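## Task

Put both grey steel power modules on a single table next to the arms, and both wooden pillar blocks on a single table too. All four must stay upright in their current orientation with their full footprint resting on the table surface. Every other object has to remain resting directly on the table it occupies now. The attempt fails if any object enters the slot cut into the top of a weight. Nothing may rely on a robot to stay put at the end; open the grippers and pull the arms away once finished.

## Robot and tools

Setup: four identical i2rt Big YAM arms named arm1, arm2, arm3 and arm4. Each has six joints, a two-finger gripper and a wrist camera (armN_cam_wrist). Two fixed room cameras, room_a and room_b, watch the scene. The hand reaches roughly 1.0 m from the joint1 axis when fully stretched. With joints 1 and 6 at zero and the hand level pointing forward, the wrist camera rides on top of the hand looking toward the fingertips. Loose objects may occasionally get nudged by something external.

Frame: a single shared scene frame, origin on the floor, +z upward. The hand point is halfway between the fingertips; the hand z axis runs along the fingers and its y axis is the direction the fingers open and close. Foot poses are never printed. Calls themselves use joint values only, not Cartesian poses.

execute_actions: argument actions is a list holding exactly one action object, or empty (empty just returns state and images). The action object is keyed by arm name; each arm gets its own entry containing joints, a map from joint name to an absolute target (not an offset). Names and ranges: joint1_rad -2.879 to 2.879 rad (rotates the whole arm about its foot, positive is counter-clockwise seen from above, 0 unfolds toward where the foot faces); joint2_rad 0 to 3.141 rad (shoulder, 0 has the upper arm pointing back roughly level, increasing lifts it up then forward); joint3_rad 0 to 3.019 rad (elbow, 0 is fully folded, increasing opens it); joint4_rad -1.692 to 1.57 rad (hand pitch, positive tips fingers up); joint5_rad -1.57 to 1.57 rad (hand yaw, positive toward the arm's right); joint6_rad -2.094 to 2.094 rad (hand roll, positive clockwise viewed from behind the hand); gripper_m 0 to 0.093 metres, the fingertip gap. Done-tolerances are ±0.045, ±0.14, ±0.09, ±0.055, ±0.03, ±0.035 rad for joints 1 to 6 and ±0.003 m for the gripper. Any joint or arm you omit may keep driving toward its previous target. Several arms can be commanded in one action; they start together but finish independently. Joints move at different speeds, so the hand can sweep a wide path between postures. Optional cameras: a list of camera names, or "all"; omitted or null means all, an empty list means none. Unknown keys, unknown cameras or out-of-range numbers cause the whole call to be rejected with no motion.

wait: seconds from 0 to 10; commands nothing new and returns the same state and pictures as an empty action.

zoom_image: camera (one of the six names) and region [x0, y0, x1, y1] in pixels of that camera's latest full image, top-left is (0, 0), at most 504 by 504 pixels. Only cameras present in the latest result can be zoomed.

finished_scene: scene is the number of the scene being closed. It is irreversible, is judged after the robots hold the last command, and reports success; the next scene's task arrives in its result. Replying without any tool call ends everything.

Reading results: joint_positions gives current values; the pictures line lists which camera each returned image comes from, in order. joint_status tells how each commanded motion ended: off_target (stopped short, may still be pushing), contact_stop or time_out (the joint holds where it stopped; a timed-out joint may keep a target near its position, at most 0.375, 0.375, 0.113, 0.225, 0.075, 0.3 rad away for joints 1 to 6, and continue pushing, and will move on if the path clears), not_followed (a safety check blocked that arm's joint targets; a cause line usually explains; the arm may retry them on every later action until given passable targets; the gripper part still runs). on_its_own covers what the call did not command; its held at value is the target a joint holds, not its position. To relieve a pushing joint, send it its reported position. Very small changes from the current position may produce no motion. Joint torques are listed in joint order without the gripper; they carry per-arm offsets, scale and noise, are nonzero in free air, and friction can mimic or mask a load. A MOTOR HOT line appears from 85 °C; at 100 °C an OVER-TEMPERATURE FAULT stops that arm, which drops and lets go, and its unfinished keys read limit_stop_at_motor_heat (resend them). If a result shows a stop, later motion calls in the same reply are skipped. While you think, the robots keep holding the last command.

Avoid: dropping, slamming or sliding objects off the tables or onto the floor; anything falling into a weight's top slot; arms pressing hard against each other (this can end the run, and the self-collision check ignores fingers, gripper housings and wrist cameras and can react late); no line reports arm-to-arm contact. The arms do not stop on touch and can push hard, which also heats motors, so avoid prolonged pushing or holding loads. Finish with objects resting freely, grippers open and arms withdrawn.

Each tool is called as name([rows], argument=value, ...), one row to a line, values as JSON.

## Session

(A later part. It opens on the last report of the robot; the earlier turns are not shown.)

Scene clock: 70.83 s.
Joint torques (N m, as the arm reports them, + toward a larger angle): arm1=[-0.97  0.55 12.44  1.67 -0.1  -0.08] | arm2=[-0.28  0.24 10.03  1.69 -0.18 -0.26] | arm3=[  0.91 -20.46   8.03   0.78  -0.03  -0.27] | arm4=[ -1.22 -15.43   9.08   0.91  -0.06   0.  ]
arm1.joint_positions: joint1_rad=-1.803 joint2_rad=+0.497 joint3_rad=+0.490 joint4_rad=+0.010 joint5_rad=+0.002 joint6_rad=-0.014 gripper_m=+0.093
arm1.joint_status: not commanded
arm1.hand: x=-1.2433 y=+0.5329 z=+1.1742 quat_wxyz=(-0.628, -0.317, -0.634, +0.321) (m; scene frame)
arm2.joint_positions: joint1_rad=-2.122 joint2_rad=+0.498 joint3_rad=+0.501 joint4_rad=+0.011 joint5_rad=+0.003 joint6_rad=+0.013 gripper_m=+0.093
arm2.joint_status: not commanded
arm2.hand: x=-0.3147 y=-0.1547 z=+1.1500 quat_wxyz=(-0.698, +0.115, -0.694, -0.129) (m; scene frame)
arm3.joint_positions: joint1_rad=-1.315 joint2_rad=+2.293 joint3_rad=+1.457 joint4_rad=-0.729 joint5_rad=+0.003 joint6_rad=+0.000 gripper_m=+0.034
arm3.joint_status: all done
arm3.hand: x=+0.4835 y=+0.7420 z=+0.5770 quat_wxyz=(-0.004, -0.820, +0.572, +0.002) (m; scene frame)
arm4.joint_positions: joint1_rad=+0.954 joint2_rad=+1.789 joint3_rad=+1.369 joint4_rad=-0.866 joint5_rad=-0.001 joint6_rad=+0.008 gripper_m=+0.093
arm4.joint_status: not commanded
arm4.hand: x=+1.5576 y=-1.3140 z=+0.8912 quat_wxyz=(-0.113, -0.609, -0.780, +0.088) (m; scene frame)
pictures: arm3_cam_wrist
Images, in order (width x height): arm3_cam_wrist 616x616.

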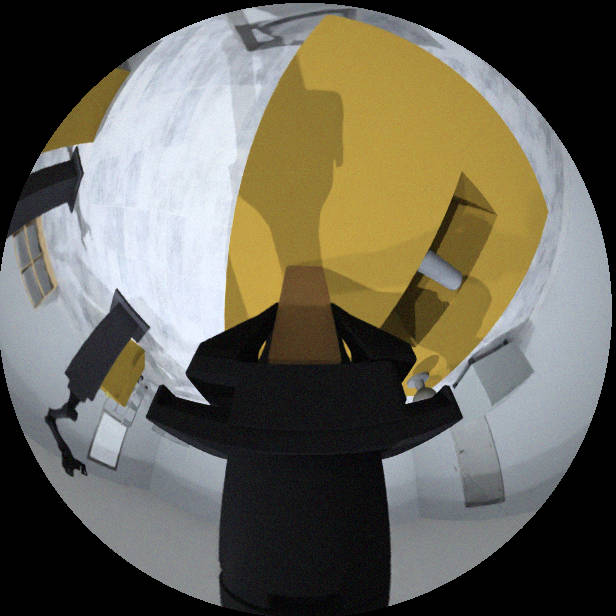

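Essentially touching.

execute_actions([
  {"arm3":{"joints":{"gripper_m":0.093}}},
], cameras=[])

execute_actions([
  {"arm3":{"joints":{"joint2_rad":1.85,"joint4_rad":-1.15}}},
], cameras=["arm3_cam_wrist","arm4_cam_wrist","room_a","room_b"])

Scene clock: 71.97 s.
Joint torques (N m, as the arm reports them, + toward a larger angle): arm1=[-1.19  1.2  12.42  1.82 -0.08 -0.07] | arm2=[-0.29  0.2  10.05  1.67 -0.18 -0.26] | arm3=[  0.92 -20.4    8.14   0.82  -0.03  -0.26] | arm4=[ -1.24 -15.43   9.08   0.9   -0.06   0.  ]
arm1.joint_positions: joint1_rad=-1.803 joint2_rad=+0.497 joint3_rad=+0.490 joint4_rad=+0.010 joint5_rad=+0.002 joint6_rad=-0.014 gripper_m=+0.093
arm1.joint_status: not commanded
arm1.hand: x=-1.2433 y=+0.5329 z=+1.1742 quat_wxyz=(-0.628, -0.317, -0.634, +0.321) (m; scene frame)
arm2.joint_positions: joint1_rad=-2.122 joint2_rad=+0.498 joint3_rad=+0.501 joint4_rad=+0.011 joint5_rad=+0.003 joint6_rad=+0.013 gripper_m=+0.093
arm2.joint_status: not commanded
arm2.hand: x=-0.3147 y=-0.1547 z=+1.1500 quat_wxyz=(-0.698, +0.115, -0.694, -0.129) (m; scene frame)
arm3.joint_positions: joint1_rad=-1.315 joint2_rad=+2.293 joint3_rad=+1.457 joint4_rad=-0.729 joint5_rad=+0.003 joint6_rad=+0.000 gripper_m=+0.093
arm3.joint_status: all done
arm3.hand: x=+0.4835 y=+0.7420 z=+0.5770 quat_wxyz=(-0.004, -0.820, +0.572, +0.002) (m; scene frame)
arm4.joint_positions: joint1_rad=+0.954 joint2_rad=+1.789 joint3_rad=+1.369 joint4_rad=-0.866 joint5_rad=-0.001 joint6_rad=+0.008 gripper_m=+0.093
arm4.joint_status: not commanded
arm4.hand: x=+1.5576 y=-1.3140 z=+0.8912 quat_wxyz=(-0.113, -0.609, -0.780, +0.088) (m; scene frame)
pictures: none
No camera images: the call's "cameras" was empty. Leave "cameras" out to get every camera's image.

Scene clock: 73.40 s.
Joint torques (N m, as the arm reports them, + toward a larger angle): arm1=[-0.85  0.42 12.44  1.75 -0.13 -0.04] | arm2=[-0.21  0.28 10.04  1.67 -0.18 -0.25] | arm3=[  0.86 -17.73   9.34  -0.37  -0.03  -0.26] | arm4=[ -1.26 -15.46   9.08   0.9   -0.06   0.  ]
arm1.joint_positions: joint1_rad=-1.803 joint2_rad=+0.497 joint3_rad=+0.490 joint4_rad=+0.010 joint5_rad=+0.002 joint6_rad=-0.014 gripper_m=+0.093
arm1.joint_status: not commanded
arm1.hand: x=-1.2433 y=+0.5329 z=+1.1742 quat_wxyz=(-0.628, -0.317, -0.634, +0.321) (m; scene frame)
arm2.joint_positions: joint1_rad=-2.122 joint2_rad=+0.498 joint3_rad=+0.501 joint4_rad=+0.011 joint5_rad=+0.003 joint6_rad=+0.013 gripper_m=+0.093
arm2.joint_status: not commanded
arm2.hand: x=-0.3147 y=-0.1547 z=+1.1500 quat_wxyz=(-0.698, +0.115, -0.694, -0.129) (m; scene frame)
arm3.joint_positions: joint1_rad=-1.315 joint2_rad=+1.834 joint3_rad=+1.469 joint4_rad=-1.136 joint5_rad=+0.003 joint6_rad=+0.000 gripper_m=+0.093
arm3.joint_status: all done
arm3.hand: x=+0.4928 y=+0.7257 z=+0.8342 quat_wxyz=(+0.015, -0.820, +0.572, +0.029) (m; scene frame)
arm4.joint_positions: joint1_rad=+0.954 joint2_rad=+1.789 joint3_rad=+1.369 joint4_rad=-0.866 joint5_rad=-0.001 joint6_rad=+0.008 gripper_m=+0.093
arm4.joint_status: not commanded
arm4.hand: x=+1.5576 y=-1.3140 z=+0.8912 quat_wxyz=(-0.113, -0.609, -0.780, +0.088) (m; scene frame)
pictures: arm3_cam_wrist, arm4_cam_wrist, room_a, room_b
Images, in order (width x height): arm3_cam_wrist 616x616, arm4_cam_wrist 616x616, room_a 896x504, room_b 896x504.

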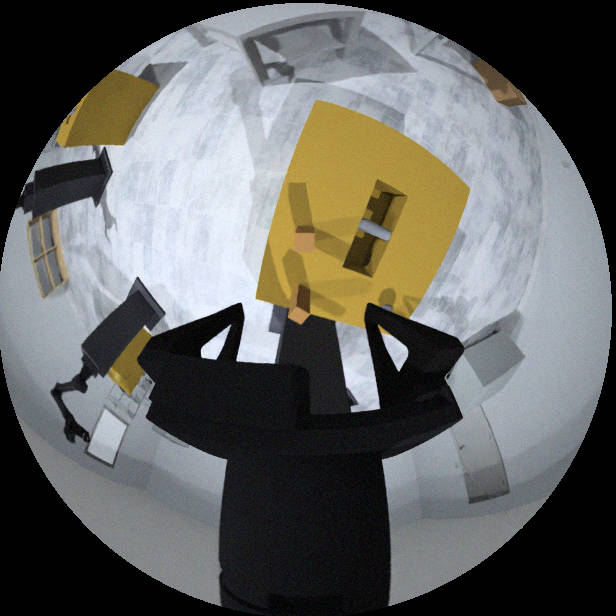

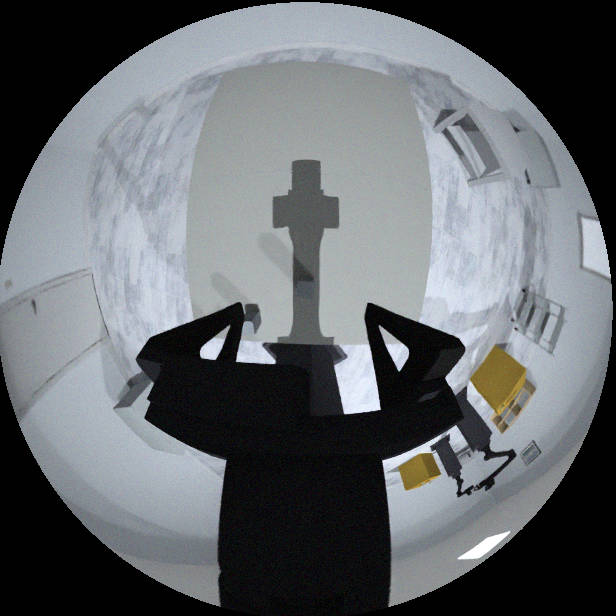

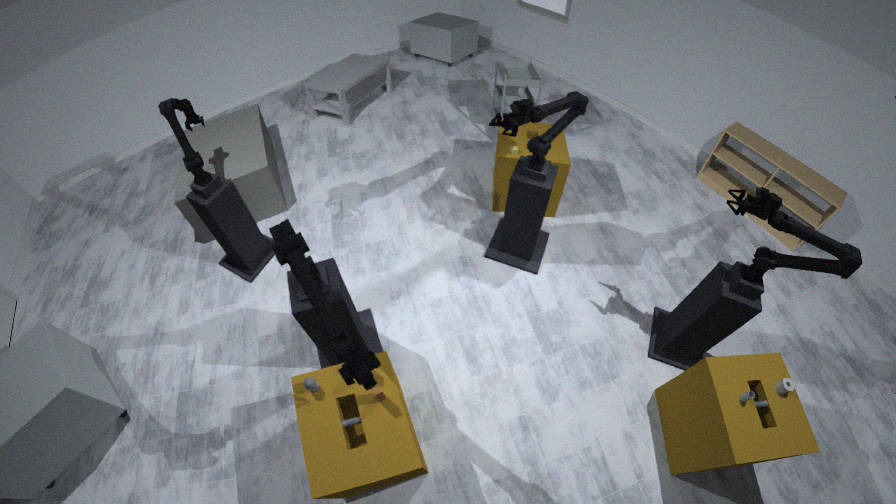

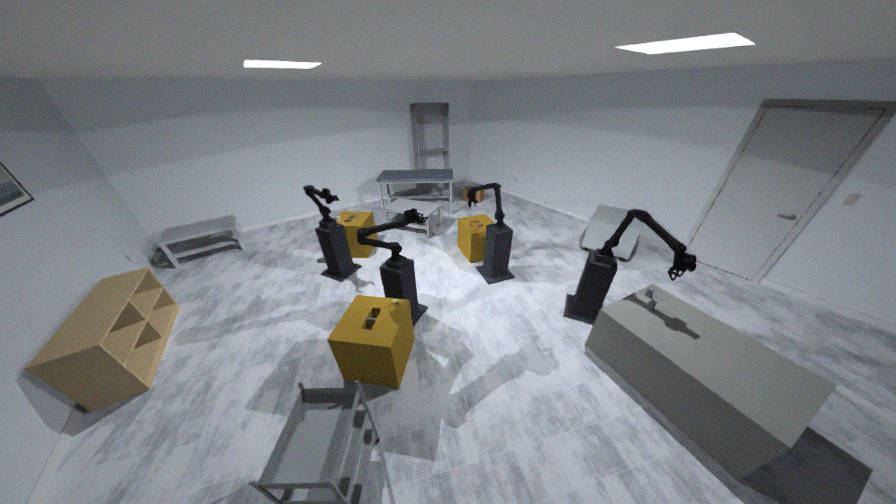

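finished_scene(scene=1)

The scene is finished: the task was done.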